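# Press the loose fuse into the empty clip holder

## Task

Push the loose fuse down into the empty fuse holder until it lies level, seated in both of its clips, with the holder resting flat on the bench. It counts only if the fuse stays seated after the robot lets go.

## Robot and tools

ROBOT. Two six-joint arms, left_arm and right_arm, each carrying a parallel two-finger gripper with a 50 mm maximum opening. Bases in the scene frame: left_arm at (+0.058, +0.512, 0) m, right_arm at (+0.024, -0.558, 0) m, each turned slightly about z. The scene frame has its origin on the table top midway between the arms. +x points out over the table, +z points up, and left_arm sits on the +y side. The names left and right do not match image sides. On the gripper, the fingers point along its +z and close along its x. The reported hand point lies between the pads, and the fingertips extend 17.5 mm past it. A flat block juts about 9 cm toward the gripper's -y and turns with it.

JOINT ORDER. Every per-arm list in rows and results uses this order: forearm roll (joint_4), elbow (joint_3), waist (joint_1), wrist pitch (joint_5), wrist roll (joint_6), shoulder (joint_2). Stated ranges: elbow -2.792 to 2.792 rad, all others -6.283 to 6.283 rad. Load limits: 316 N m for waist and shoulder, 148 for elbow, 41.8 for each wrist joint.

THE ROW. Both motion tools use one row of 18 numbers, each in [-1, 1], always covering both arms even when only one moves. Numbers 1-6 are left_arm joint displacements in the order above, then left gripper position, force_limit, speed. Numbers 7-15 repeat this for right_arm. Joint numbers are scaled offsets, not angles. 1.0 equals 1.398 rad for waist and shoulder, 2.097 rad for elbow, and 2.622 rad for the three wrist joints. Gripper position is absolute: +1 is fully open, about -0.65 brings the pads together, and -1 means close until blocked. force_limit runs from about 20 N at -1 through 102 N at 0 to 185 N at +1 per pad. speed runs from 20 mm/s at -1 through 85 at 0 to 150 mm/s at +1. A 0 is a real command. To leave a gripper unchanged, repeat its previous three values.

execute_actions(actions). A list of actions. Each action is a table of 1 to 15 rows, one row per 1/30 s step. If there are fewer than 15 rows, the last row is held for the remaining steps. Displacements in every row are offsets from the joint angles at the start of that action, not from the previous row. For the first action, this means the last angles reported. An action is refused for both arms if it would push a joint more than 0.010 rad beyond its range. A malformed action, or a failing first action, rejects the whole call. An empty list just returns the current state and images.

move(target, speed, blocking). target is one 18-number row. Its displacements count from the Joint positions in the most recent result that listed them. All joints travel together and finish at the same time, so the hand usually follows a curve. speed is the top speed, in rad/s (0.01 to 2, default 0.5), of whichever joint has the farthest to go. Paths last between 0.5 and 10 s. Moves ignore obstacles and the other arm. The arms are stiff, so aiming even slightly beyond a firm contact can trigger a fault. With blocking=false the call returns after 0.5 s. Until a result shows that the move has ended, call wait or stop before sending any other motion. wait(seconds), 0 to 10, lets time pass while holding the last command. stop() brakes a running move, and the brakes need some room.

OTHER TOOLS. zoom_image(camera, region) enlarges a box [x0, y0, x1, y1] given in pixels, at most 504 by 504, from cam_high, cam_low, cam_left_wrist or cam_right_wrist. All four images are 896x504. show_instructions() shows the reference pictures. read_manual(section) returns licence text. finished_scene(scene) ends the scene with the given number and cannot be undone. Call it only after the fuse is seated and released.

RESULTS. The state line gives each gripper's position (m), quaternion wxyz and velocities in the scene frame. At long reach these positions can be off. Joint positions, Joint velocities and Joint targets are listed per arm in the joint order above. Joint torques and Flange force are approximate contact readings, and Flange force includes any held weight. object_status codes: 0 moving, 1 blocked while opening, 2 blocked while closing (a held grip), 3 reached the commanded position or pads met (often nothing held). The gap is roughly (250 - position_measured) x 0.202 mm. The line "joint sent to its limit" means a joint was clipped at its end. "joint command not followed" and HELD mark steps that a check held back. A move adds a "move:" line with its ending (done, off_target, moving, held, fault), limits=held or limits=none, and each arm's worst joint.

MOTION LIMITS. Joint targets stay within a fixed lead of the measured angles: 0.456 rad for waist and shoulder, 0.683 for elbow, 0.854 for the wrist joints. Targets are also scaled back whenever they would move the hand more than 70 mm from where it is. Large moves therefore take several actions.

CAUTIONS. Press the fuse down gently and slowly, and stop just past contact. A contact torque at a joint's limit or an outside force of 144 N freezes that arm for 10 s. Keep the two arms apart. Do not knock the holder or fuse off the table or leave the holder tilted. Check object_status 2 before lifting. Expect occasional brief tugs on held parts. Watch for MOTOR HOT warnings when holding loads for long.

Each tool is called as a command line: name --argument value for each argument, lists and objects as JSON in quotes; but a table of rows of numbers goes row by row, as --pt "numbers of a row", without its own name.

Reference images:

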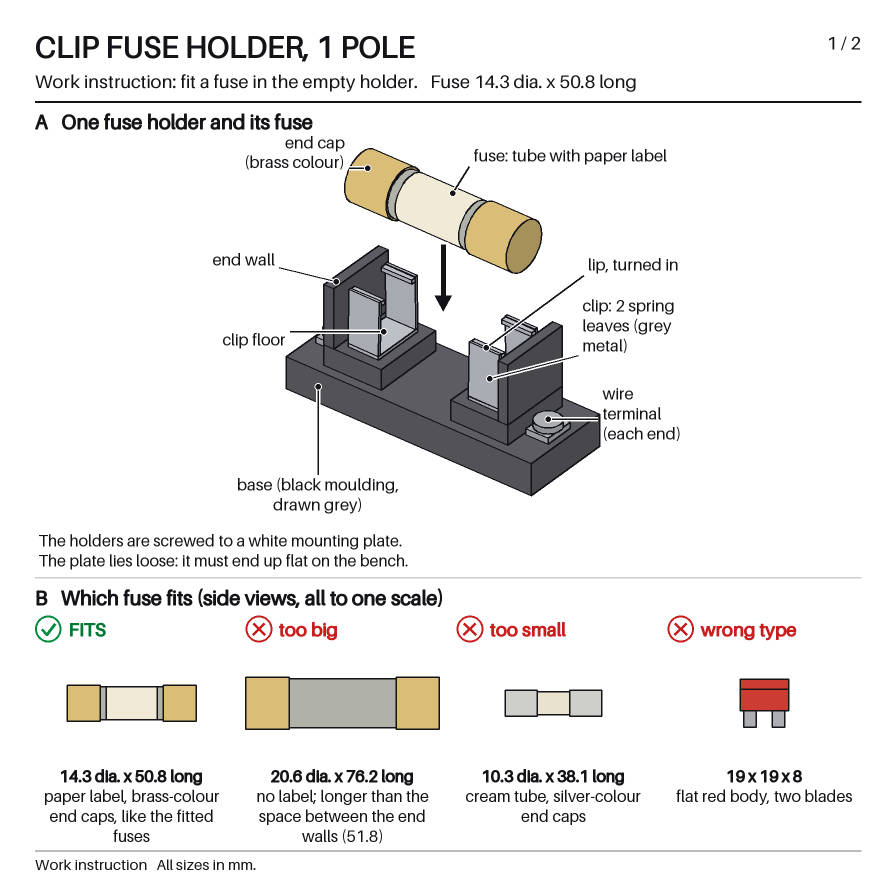

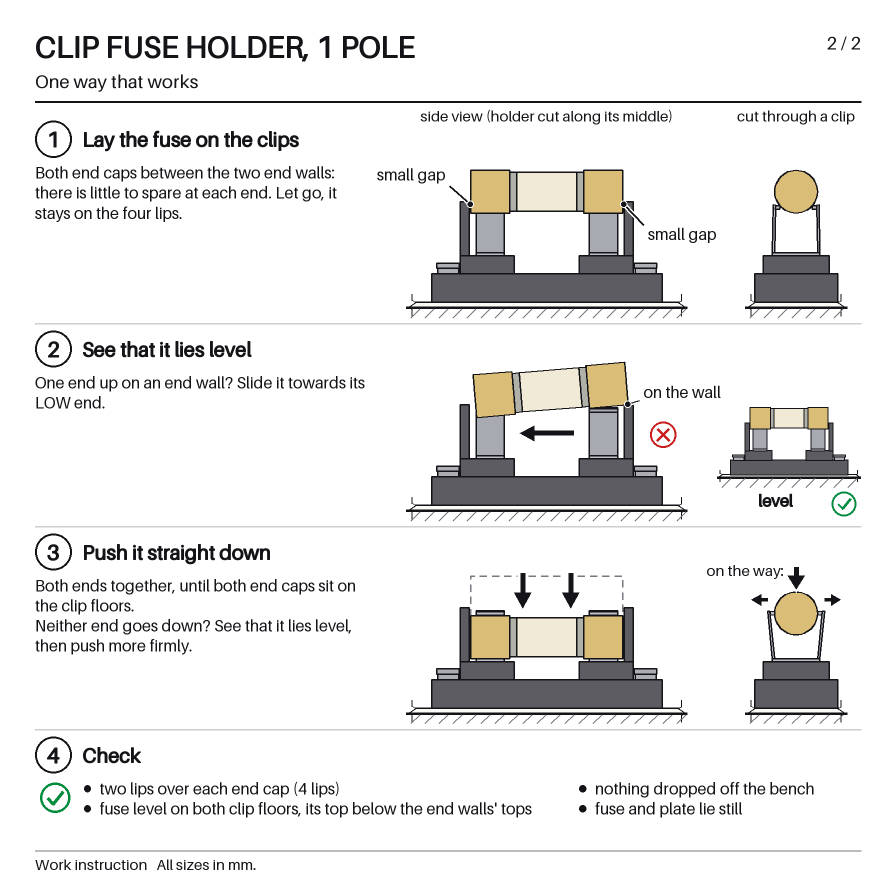

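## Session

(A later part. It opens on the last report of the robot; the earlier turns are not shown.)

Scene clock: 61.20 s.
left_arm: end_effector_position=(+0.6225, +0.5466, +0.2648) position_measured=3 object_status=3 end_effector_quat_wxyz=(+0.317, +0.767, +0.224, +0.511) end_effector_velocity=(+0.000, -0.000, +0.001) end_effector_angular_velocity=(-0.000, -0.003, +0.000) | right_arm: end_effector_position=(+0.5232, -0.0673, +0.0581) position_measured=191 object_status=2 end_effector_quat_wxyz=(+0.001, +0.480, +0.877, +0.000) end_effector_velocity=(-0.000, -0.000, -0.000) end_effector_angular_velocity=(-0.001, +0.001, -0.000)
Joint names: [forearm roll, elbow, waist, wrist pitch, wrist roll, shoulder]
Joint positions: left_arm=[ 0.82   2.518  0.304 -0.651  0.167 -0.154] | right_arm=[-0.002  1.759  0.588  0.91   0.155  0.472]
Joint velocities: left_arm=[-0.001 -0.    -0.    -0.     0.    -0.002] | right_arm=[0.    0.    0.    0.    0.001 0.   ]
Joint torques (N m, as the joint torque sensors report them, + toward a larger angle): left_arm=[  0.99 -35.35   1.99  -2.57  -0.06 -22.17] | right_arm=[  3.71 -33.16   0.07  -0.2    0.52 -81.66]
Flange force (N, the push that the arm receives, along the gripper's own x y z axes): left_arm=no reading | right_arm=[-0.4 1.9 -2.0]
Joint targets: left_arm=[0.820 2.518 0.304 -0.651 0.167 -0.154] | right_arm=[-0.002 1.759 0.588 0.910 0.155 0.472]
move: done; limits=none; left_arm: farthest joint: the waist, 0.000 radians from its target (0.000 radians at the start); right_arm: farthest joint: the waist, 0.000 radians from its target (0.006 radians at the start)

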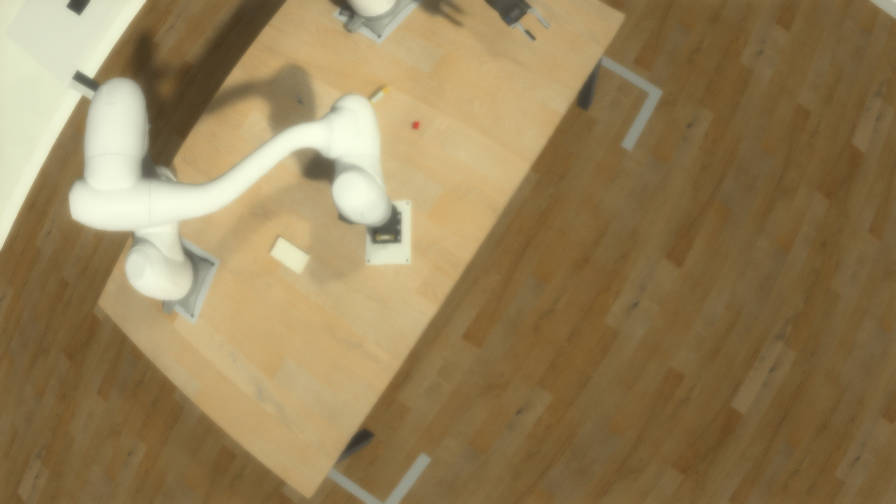

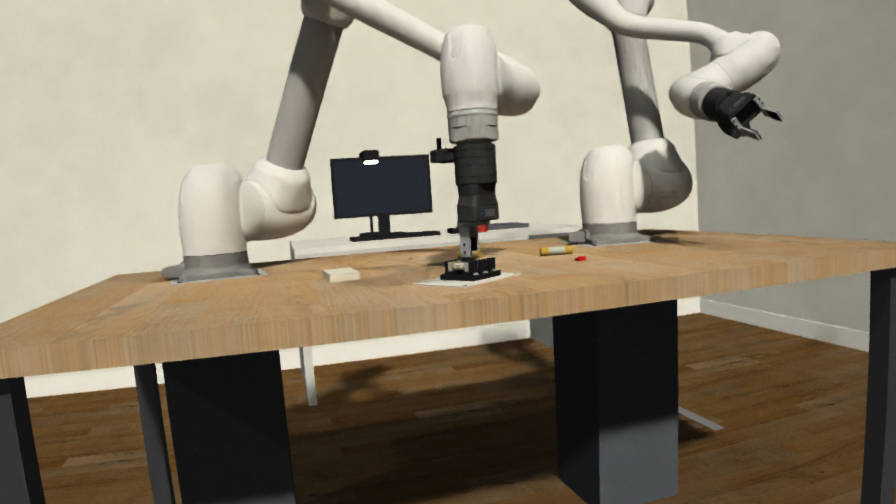

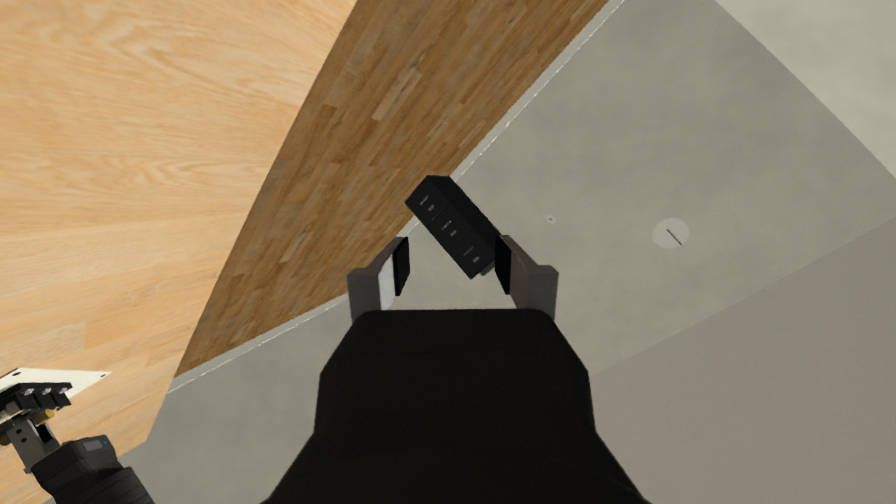

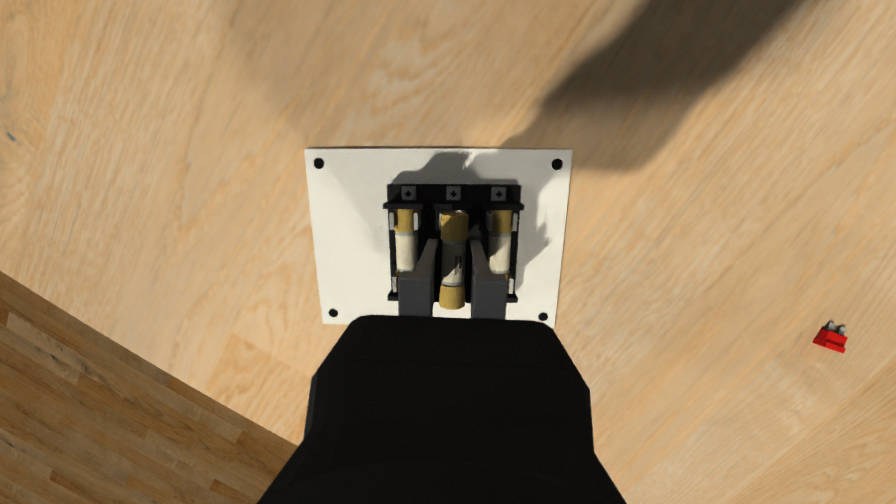

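move --target '[0,0,0,0,0,0,1,0,0, 0,0.0012,-0.0005,-0.0025,0,0.0029,-1,-0.6,-0.8]' --speed 0.01

zoom_image --camera "cam_right_wrist" --region '[390, 180, 520, 320]'

zoom_image --camera "cam_low" --region '[420, 220, 530, 295]'

Scene clock: 66.10 s.
left_arm: end_effector_position=(+0.6225, +0.5466, +0.2648) position_measured=3 object_status=3 end_effector_quat_wxyz=(+0.317, +0.767, +0.224, +0.511) end_effector_velocity=(-0.001, +0.000, -0.001) end_effector_angular_velocity=(+0.001, +0.002, -0.000) | right_arm: end_effector_position=(+0.5235, -0.0677, +0.0541) position_measured=191 object_status=2 end_effector_quat_wxyz=(+0.001, +0.481, +0.877, +0.000) end_effector_velocity=(-0.001, -0.000, -0.001) end_effector_angular_velocity=(-0.001, +0.001, +0.001)
Joint names: [forearm roll, elbow, waist, wrist pitch, wrist roll, shoulder]
Joint positions: left_arm=[ 0.82   2.518  0.304 -0.651  0.167 -0.154] | right_arm=[-0.002  1.761  0.587  0.904  0.155  0.476]
Joint velocities: left_arm=[0.002 0.001 0.001 0.    0.    0.   ] | right_arm=[-0.     0.001  0.    -0.    -0.001  0.   ]
Joint torques (N m, as the joint torque sensors report them, + toward a larger angle): left_arm=[  0.93 -34.97   1.01  -2.69  -0.21 -20.28] | right_arm=[  2.65 -26.62  -0.3   -2.37  -0.18 -70.01]
Flange force (N, the push that the arm receives, along the gripper's own x y z axes): left_arm=no reading | right_arm=[1.2 1.7 -21.4]
Joint targets: left_arm=[0.820 2.518 0.304 -0.651 0.167 -0.154] | right_arm=[-0.002 1.761 0.587 0.904 0.155 0.476]
move: done; limits=none; left_arm: farthest joint: the waist, 0.000 radians from its target (0.000 radians at the start); right_arm: farthest joint: the waist, 0.000 radians from its target (0.001 radians at the start)

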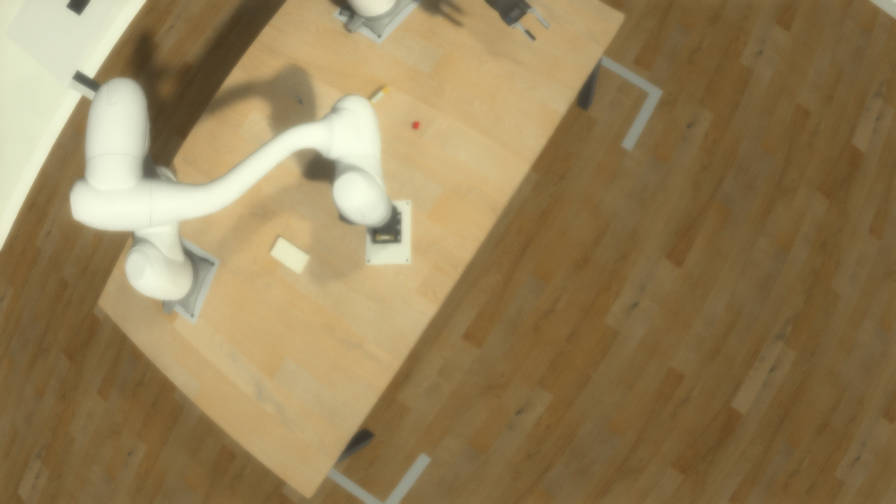

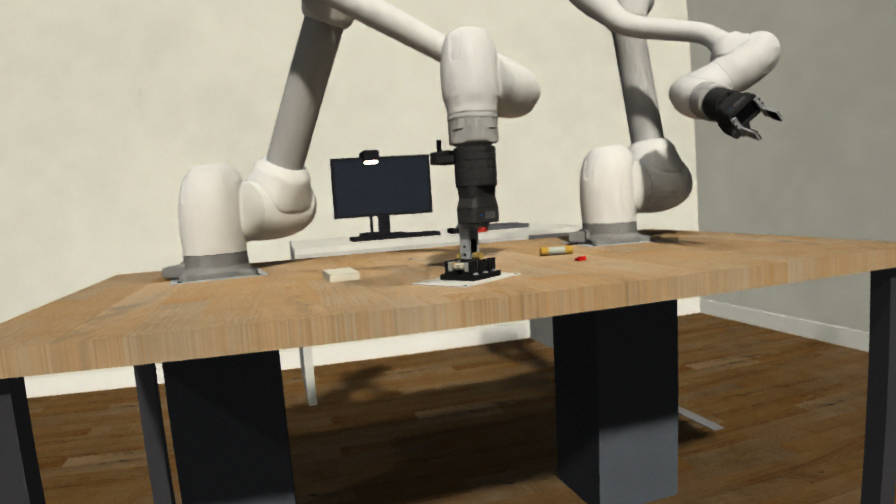

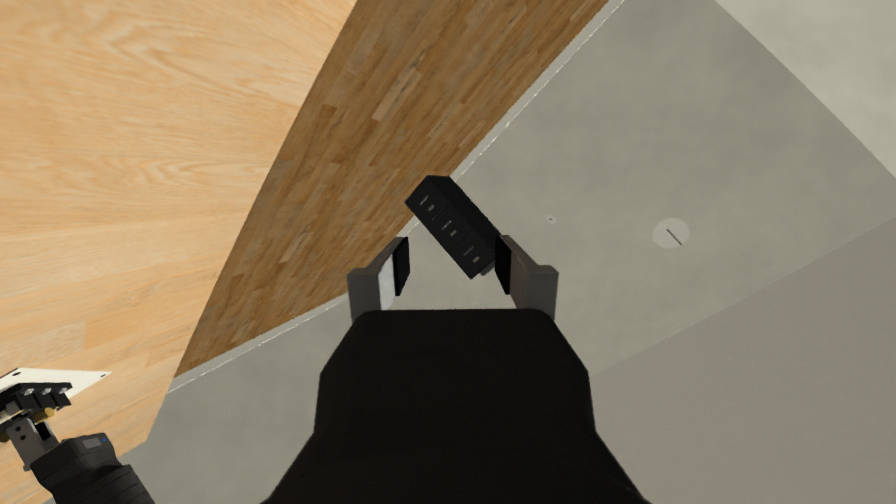

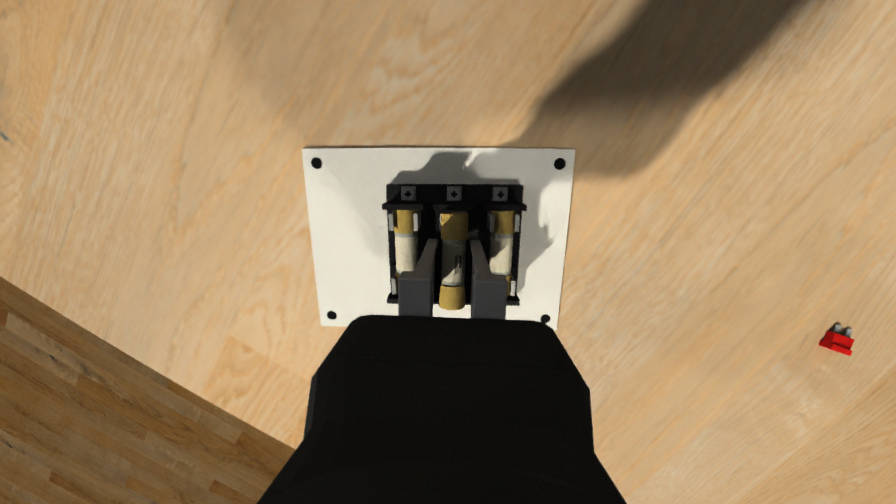

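Region (390, 180, 520, 320) of cam_right_wrist's 896x504 image, scaled by 3.600, with more detail than that image has; it fills the left 468 columns of this view, and the rest is white.

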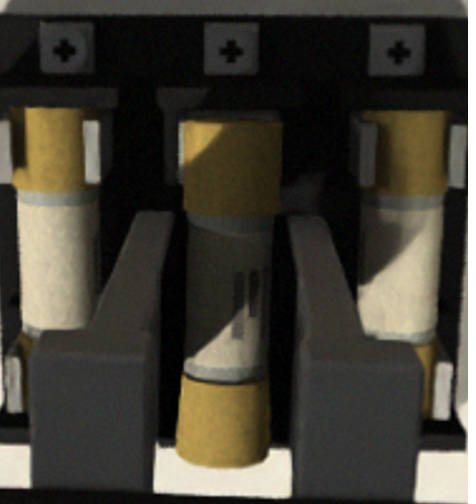

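Region (420, 220, 530, 295) of cam_low's 896x504 image, scaled by 4.582, with more detail than that image has; it fills the top 344 rows of this view, and the rest is white.

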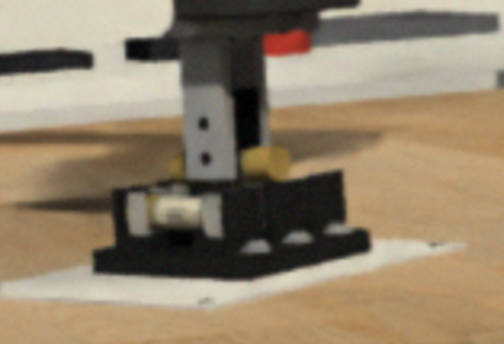

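move --target '[0,0,0,0,0,0,1,0,0, 0,0.0004,0,0.0007,0,-0.0019,-1,-0.6,-0.8]' --speed 0.01

move --target '[0,0,0,0,0,0,1,0,0, 0,0.0006,0,-0.0012,0,0.0014,-1,-0.6,-0.8]' --speed 0.01

zoom_image --camera "cam_right_wrist" --region '[390, 180, 520, 320]'

zoom_image --camera "cam_low" --region '[420, 220, 530, 295]'

Scene clock: 71.33 s.
left_arm: end_effector_position=(+0.6225, +0.5466, +0.2648) position_measured=3 object_status=3 end_effector_quat_wxyz=(+0.317, +0.767, +0.224, +0.511) end_effector_velocity=(-0.000, +0.000, +0.000) end_effector_angular_velocity=(+0.000, -0.000, +0.001) | right_arm: end_effector_position=(+0.5229, -0.0683, +0.0557) position_measured=191 object_status=2 end_effector_quat_wxyz=(+0.001, +0.481, +0.877, +0.000) end_effector_velocity=(+0.000, +0.001, +0.001) end_effector_angular_velocity=(+0.001, -0.001, +0.001)
Joint names: [forearm roll, elbow, waist, wrist pitch, wrist roll, shoulder]
Joint positions: left_arm=[ 0.82   2.518  0.304 -0.651  0.167 -0.154] | right_arm=[-0.002  1.762  0.587  0.906  0.155  0.473]
Joint velocities: left_arm=[-0.     0.     0.     0.001  0.    -0.001] | right_arm=[ 0.    -0.002  0.001 -0.    -0.    -0.   ]
Joint torques (N m, as the joint torque sensors report them, + toward a larger angle): left_arm=[  1.02 -34.87   0.81  -2.45   0.02 -22.24] | right_arm=[  3.23 -32.96   2.45   0.34   0.33 -82.23]
Flange force (N, the push that the arm receives, along the gripper's own x y z axes): left_arm=no reading | right_arm=[-3.0 2.8 -0.9]
Joint targets: left_arm=[0.820 2.518 0.304 -0.651 0.167 -0.154] | right_arm=[-0.002 1.762 0.587 0.906 0.155 0.473]
move: done; limits=none; left_arm: farthest joint: the waist, 0.000 radians from its target (0.000 radians at the start); right_arm: farthest joint: the waist, 0.000 radians from its target (0.000 radians at the start)

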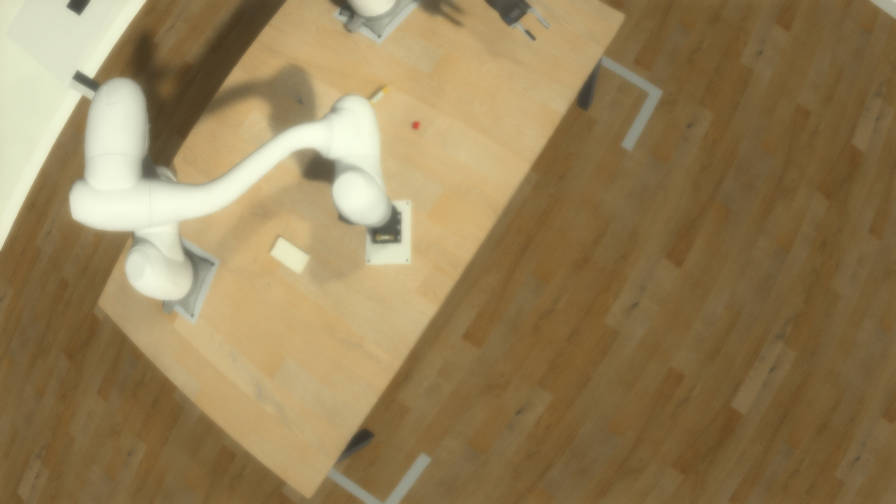

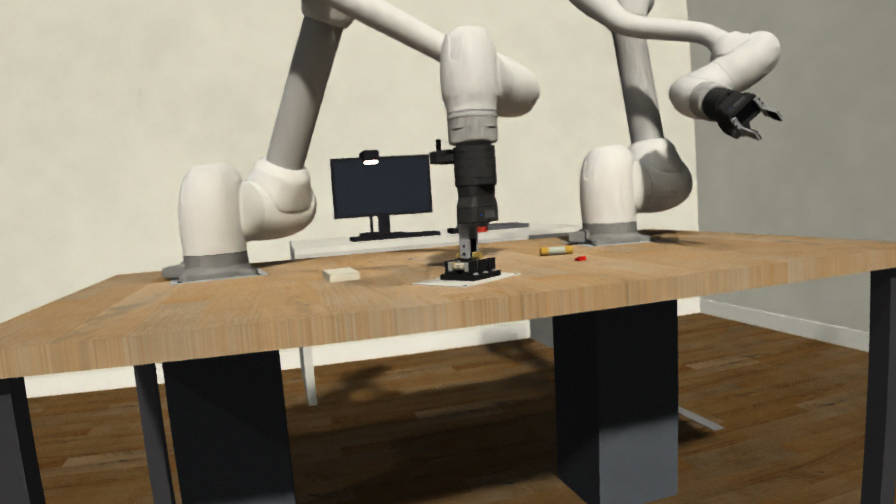

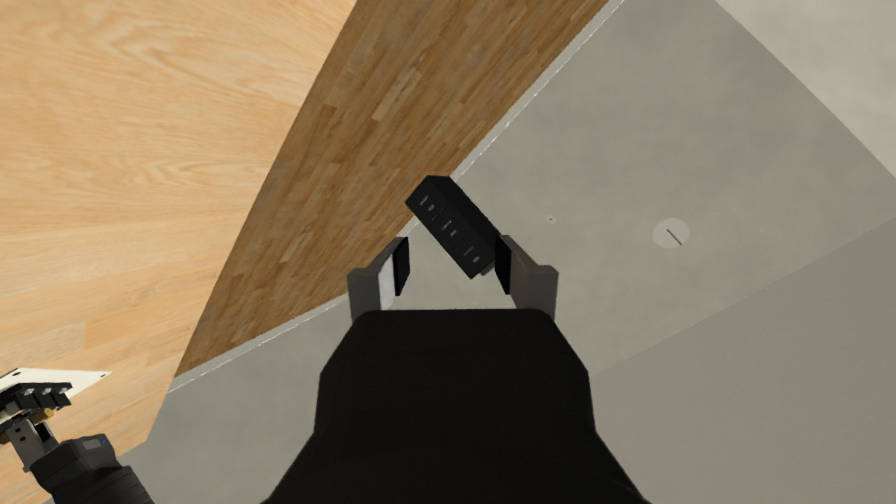

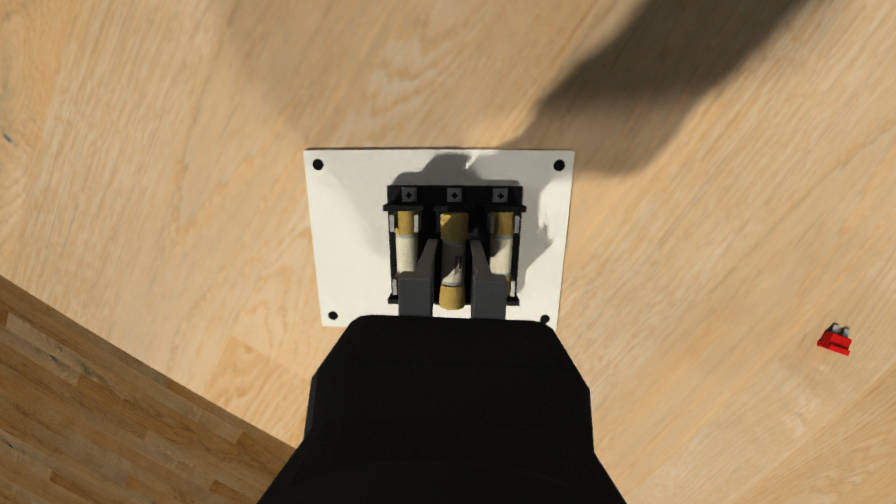

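Scene clock: 72.03 s.
left_arm: end_effector_position=(+0.6225, +0.5466, +0.2648) position_measured=3 object_status=3 end_effector_quat_wxyz=(+0.317, +0.767, +0.224, +0.511) end_effector_velocity=(-0.000, +0.000, -0.000) end_effector_angular_velocity=(-0.001, -0.000, +0.001) | right_arm: end_effector_position=(+0.5228, -0.0683, +0.0537) position_measured=191 object_status=2 end_effector_quat_wxyz=(+0.001, +0.481, +0.877, +0.000) end_effector_velocity=(-0.001, -0.000, -0.001) end_effector_angular_velocity=(-0.001, +0.001, +0.002)
Joint names: [forearm roll, elbow, waist, wrist pitch, wrist roll, shoulder]
Joint positions: left_arm=[ 0.82   2.518  0.304 -0.651  0.167 -0.154] | right_arm=[-0.002  1.764  0.587  0.902  0.155  0.475]
Joint velocities: left_arm=[-0.001  0.001  0.001 -0.001  0.    -0.   ] | right_arm=[ 0.     0.001  0.001 -0.    -0.001  0.   ]
Joint torques (N m, as the joint torque sensors report them, + toward a larger angle): left_arm=[  1.02 -35.55   1.5   -2.57  -0.28 -23.17] | right_arm=[  3.61 -32.05   2.64  -0.19   0.1  -84.1 ]
Flange force (N, the push that the arm receives, along the gripper's own x y z axes): left_arm=no reading | right_arm=[-2.3 6.9 0.1]
Joint targets: left_arm=[0.820 2.518 0.304 -0.651 0.167 -0.154] | right_arm=[-0.002 1.764 0.587 0.902 0.155 0.475]
move: done; limits=none; left_arm: farthest joint: the waist, 0.000 radians from its target (0.000 radians at the start); right_arm: farthest joint: the waist, 0.000 radians from its target (0.000 radians at the start)

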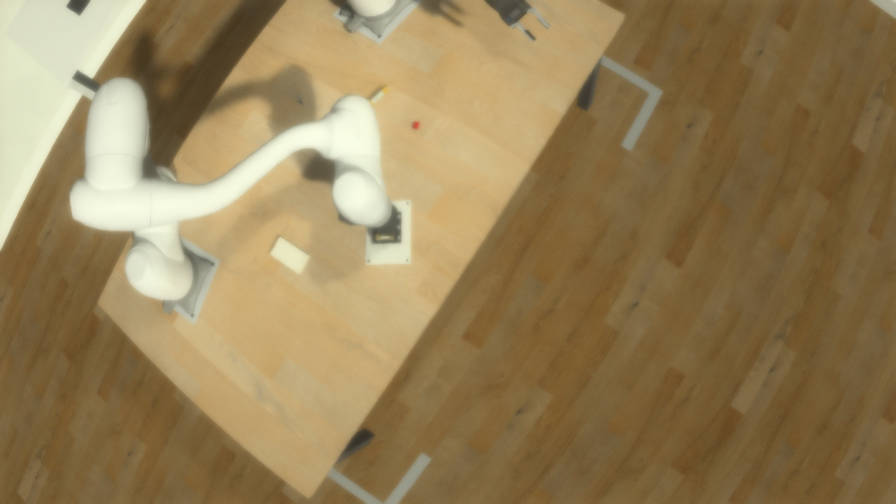

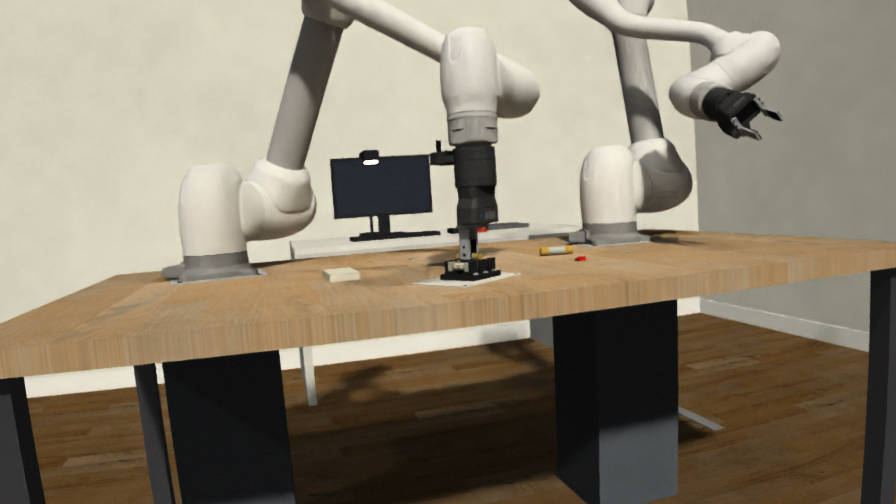

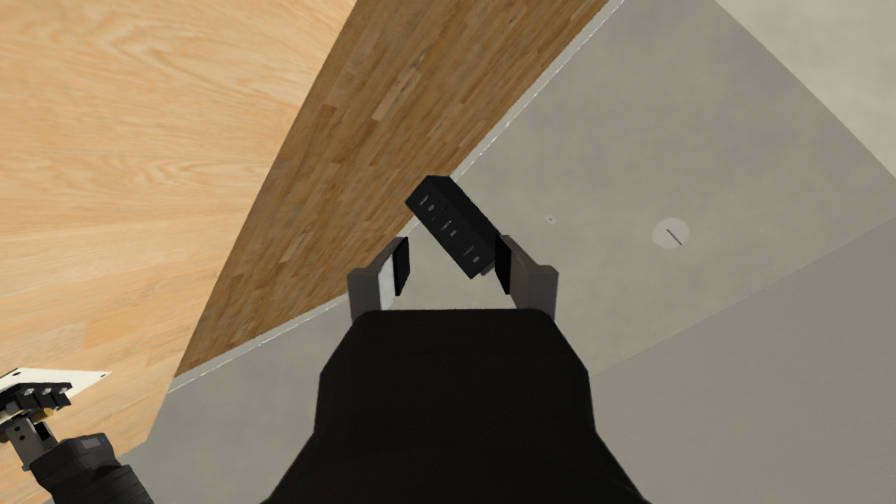

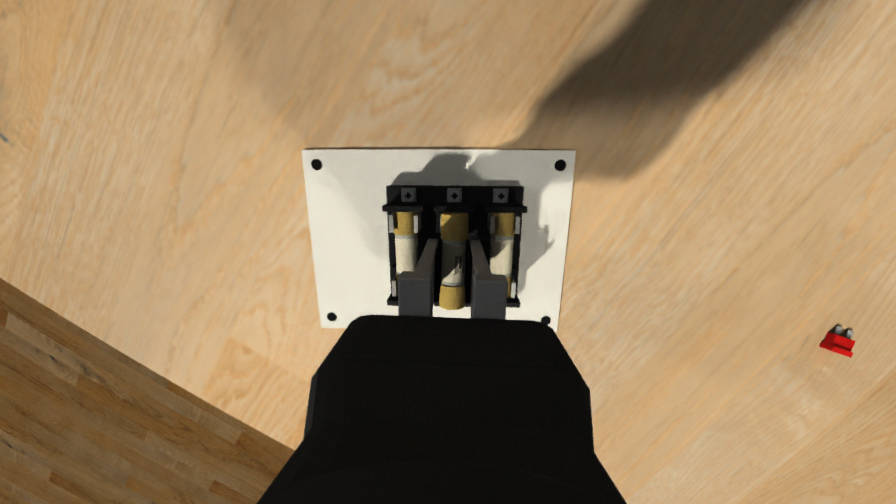

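Region (390, 180, 520, 320) of cam_right_wrist's 896x504 image, scaled by 3.600, with more detail than that image has; it fills the left 468 columns of this view, and the rest is white.

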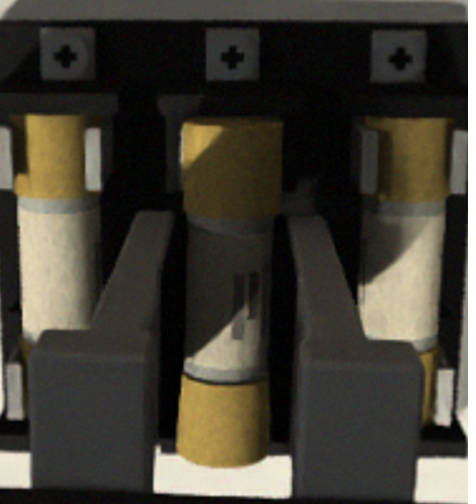

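Region (420, 220, 530, 295) of cam_low's 896x504 image, scaled by 4.582, with more detail than that image has; it fills the top 344 rows of this view, and the rest is white.

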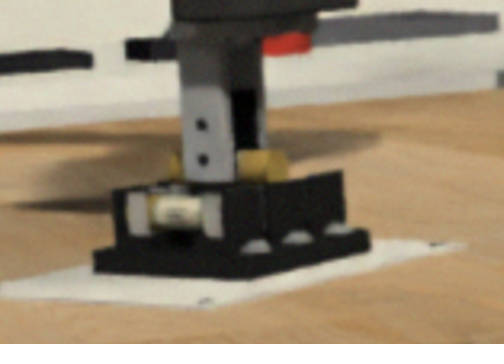

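move --target '[0,0,0,0,0,0,1,0,0, 0,0.0012,0,-0.0025,0,0.0029,-1,-0.6,-0.8]' --speed 0.01

zoom_image --camera "cam_low" --region '[420, 220, 530, 295]'

Scene clock: 74.50 s.
left_arm: end_effector_position=(+0.6225, +0.5466, +0.2648) position_measured=3 object_status=3 end_effector_quat_wxyz=(+0.317, +0.767, +0.224, +0.511) end_effector_velocity=(-0.000, -0.000, -0.001) end_effector_angular_velocity=(-0.000, +0.001, +0.000) | right_arm: end_effector_position=(+0.5228, -0.0683, +0.0497) position_measured=191 object_status=2 end_effector_quat_wxyz=(+0.001, +0.481, +0.877, +0.000) end_effector_velocity=(+0.001, -0.000, -0.000) end_effector_angular_velocity=(+0.001, +0.000, -0.001)
Joint names: [forearm roll, elbow, waist, wrist pitch, wrist roll, shoulder]
Joint positions: left_arm=[ 0.82   2.518  0.304 -0.651  0.167 -0.154] | right_arm=[-0.002  1.766  0.587  0.896  0.155  0.479]
Joint velocities: left_arm=[-0.001  0.    -0.001  0.001  0.001  0.001] | right_arm=[ 0.001 -0.    -0.001 -0.001 -0.     0.   ]
Joint torques (N m, as the joint torque sensors report them, + toward a larger angle): left_arm=[  1.13 -34.94   1.89  -2.55  -0.11 -21.12] | right_arm=[  3.25 -25.51  -2.7   -0.38   0.11 -73.2 ]
Flange force (N, the push that the arm receives, along the gripper's own x y z axes): left_arm=no reading | right_arm=[4.5 5.8 -15.4]
Joint targets: left_arm=[0.820 2.518 0.304 -0.651 0.167 -0.154] | right_arm=[-0.002 1.766 0.587 0.896 0.155 0.479]
move: done; limits=none; left_arm: farthest joint: the waist, 0.000 radians from its target (0.000 radians at the start); right_arm: farthest joint: the waist, 0.000 radians from its target (0.000 radians at the start)

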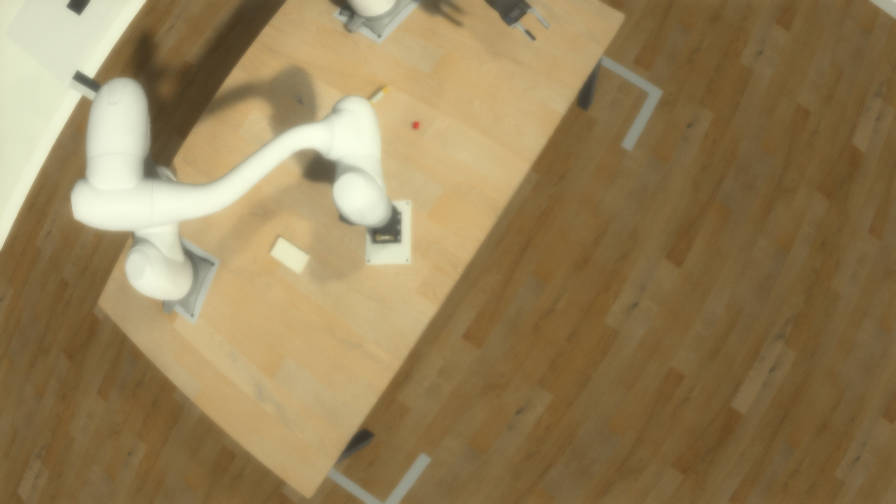

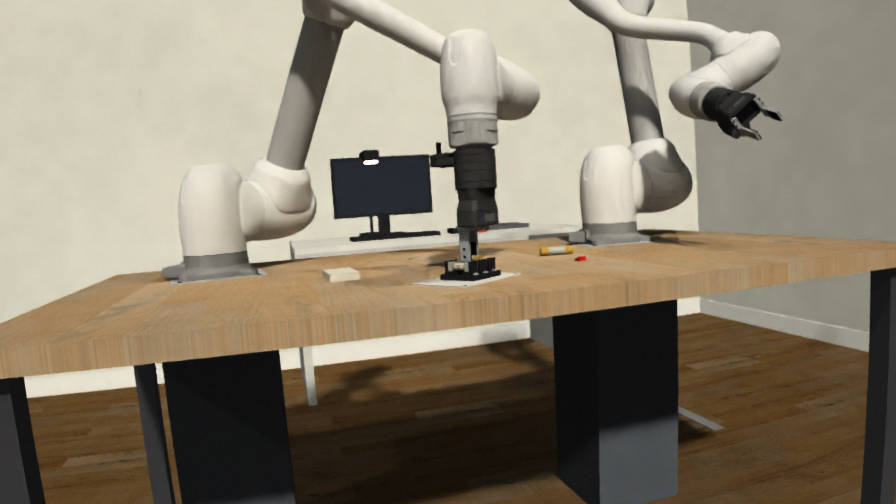

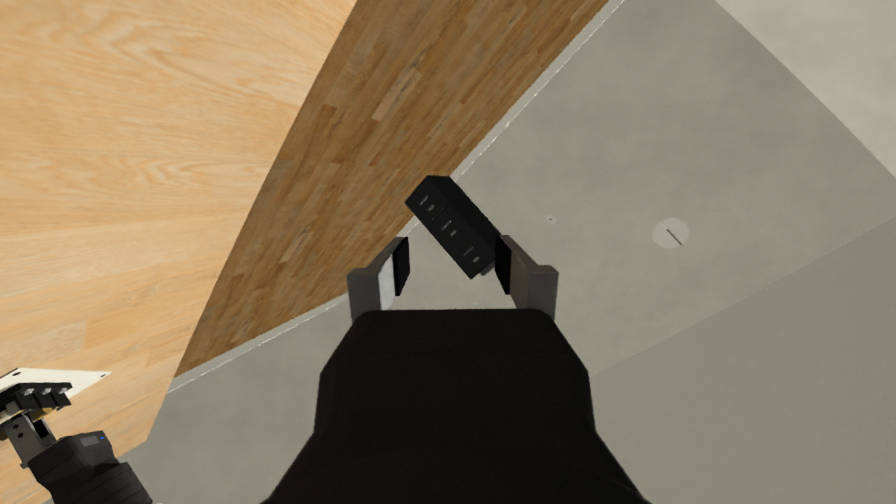

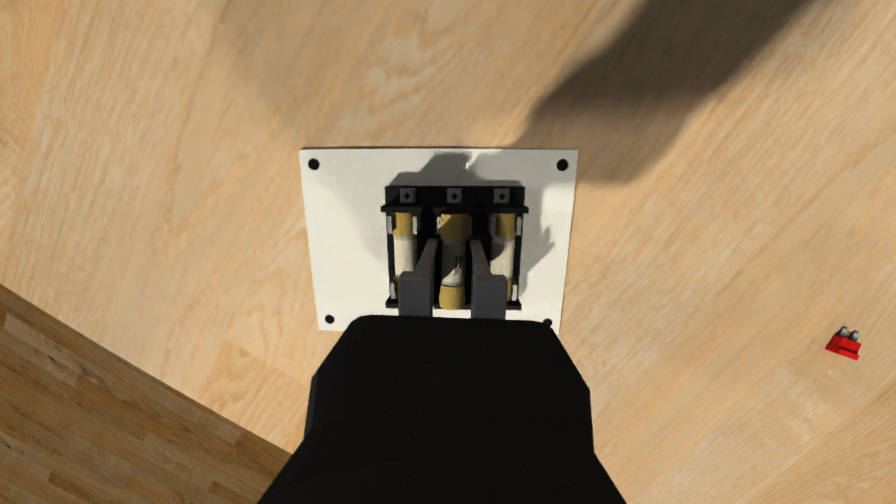

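Region (420, 220, 530, 295) of cam_low's 896x504 image, scaled by 4.582, with more detail than that image has; it fills the top 344 rows of this view, and the rest is white.

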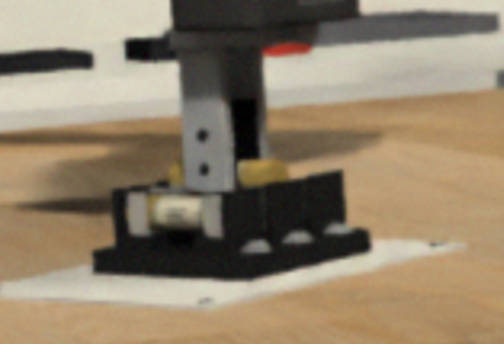

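Going in. 9 mm more.

move --target '[0,0,0,0,0,0,1,0,0, 0,0.0025,0,-0.0055,0,0.0066,-1,-0.6,-0.8]' --speed 0.01

zoom_image --camera "cam_right_wrist" --region '[380, 180, 530, 320]'

Scene clock: 79.13 s.
left_arm: end_effector_position=(+0.6225, +0.5466, +0.2648) position_measured=3 object_status=3 end_effector_quat_wxyz=(+0.317, +0.767, +0.224, +0.511) end_effector_velocity=(+0.000, -0.000, +0.000) end_effector_angular_velocity=(+0.001, -0.000, -0.001) | right_arm: end_effector_position=(+0.5228, -0.0683, +0.0407) position_measured=191 object_status=2 end_effector_quat_wxyz=(+0.001, +0.481, +0.877, +0.000) end_effector_velocity=(-0.001, +0.000, -0.000) end_effector_angular_velocity=(+0.001, +0.001, -0.001)
Joint names: [forearm roll, elbow, waist, wrist pitch, wrist roll, shoulder]
Joint positions: left_arm=[ 0.82   2.518  0.304 -0.651  0.167 -0.154] | right_arm=[-0.002  1.771  0.587  0.881  0.155  0.488]
Joint velocities: left_arm=[ 0.001 -0.001 -0.     0.     0.     0.   ] | right_arm=[ 0.001  0.     0.    -0.     0.001  0.   ]
Joint torques (N m, as the joint torque sensors report them, + toward a larger angle): left_arm=[  1.13 -34.66   1.73  -2.41  -0.08 -22.46] | right_arm=[  3.71 -31.91   3.44   0.09   0.07 -83.38]
Flange force (N, the push that the arm receives, along the gripper's own x y z axes): left_arm=no reading | right_arm=[-3.9 4.3 -0.7]
Joint targets: left_arm=[0.820 2.518 0.304 -0.651 0.167 -0.154] | right_arm=[-0.002 1.771 0.587 0.881 0.155 0.488]
move: done; limits=none; left_arm: farthest joint: the waist, 0.000 radians from its target (0.000 radians at the start); right_arm: farthest joint: the waist, 0.000 radians from its target (0.000 radians at the start)

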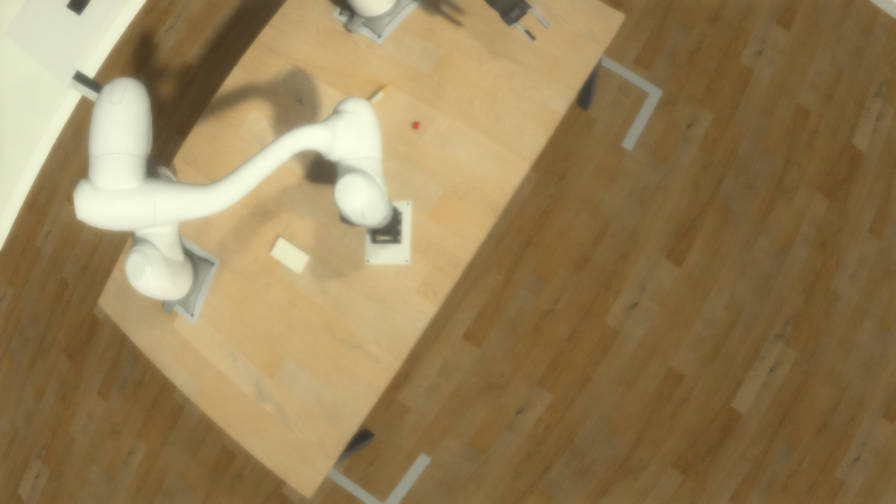

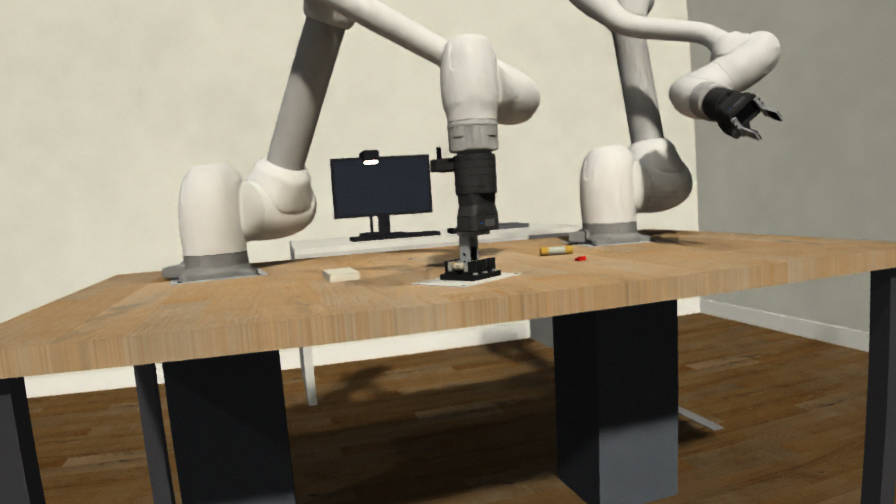

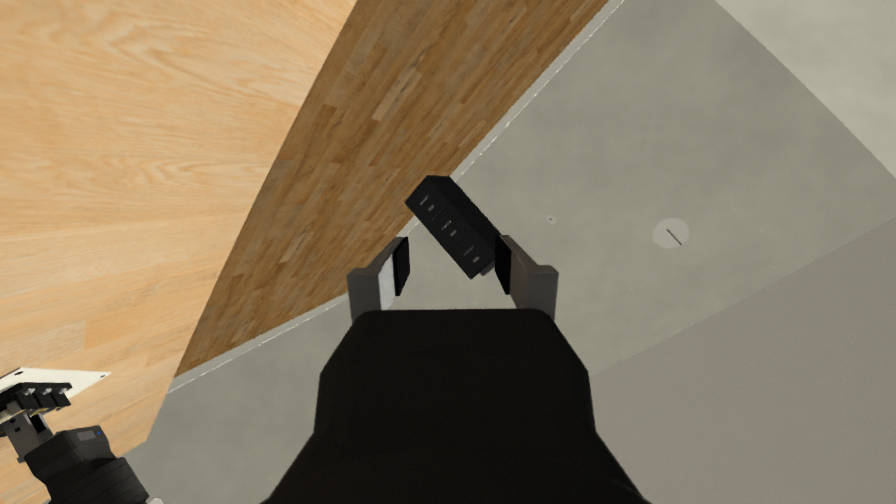

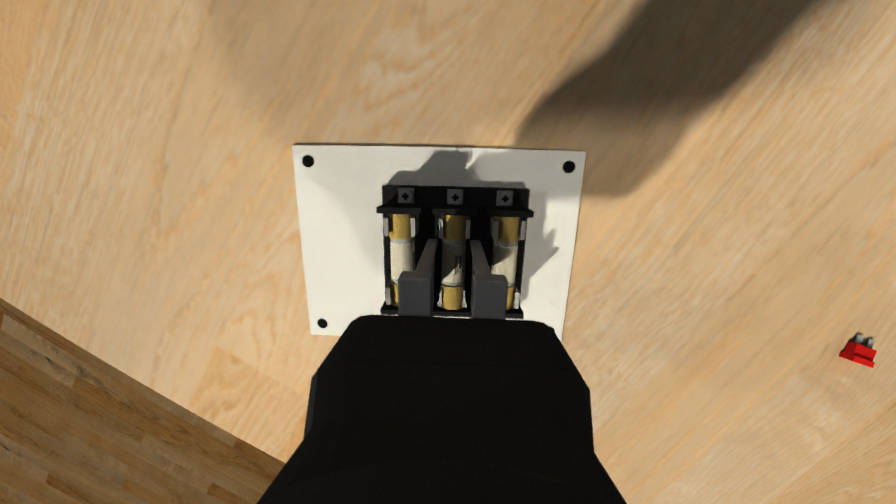

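Region (380, 180, 530, 320) of cam_right_wrist's 896x504 image, scaled by 3.360, with more detail than that image has; it fills the top 470 rows of this view, and the rest is white.

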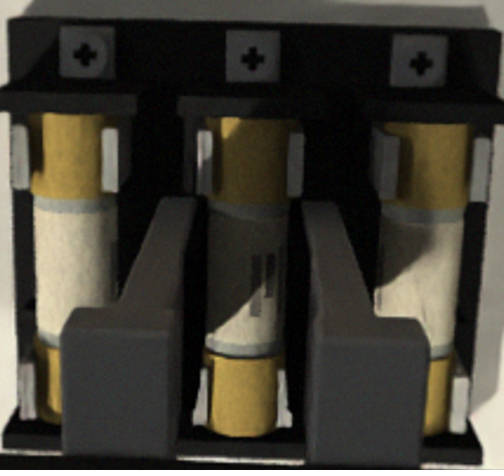

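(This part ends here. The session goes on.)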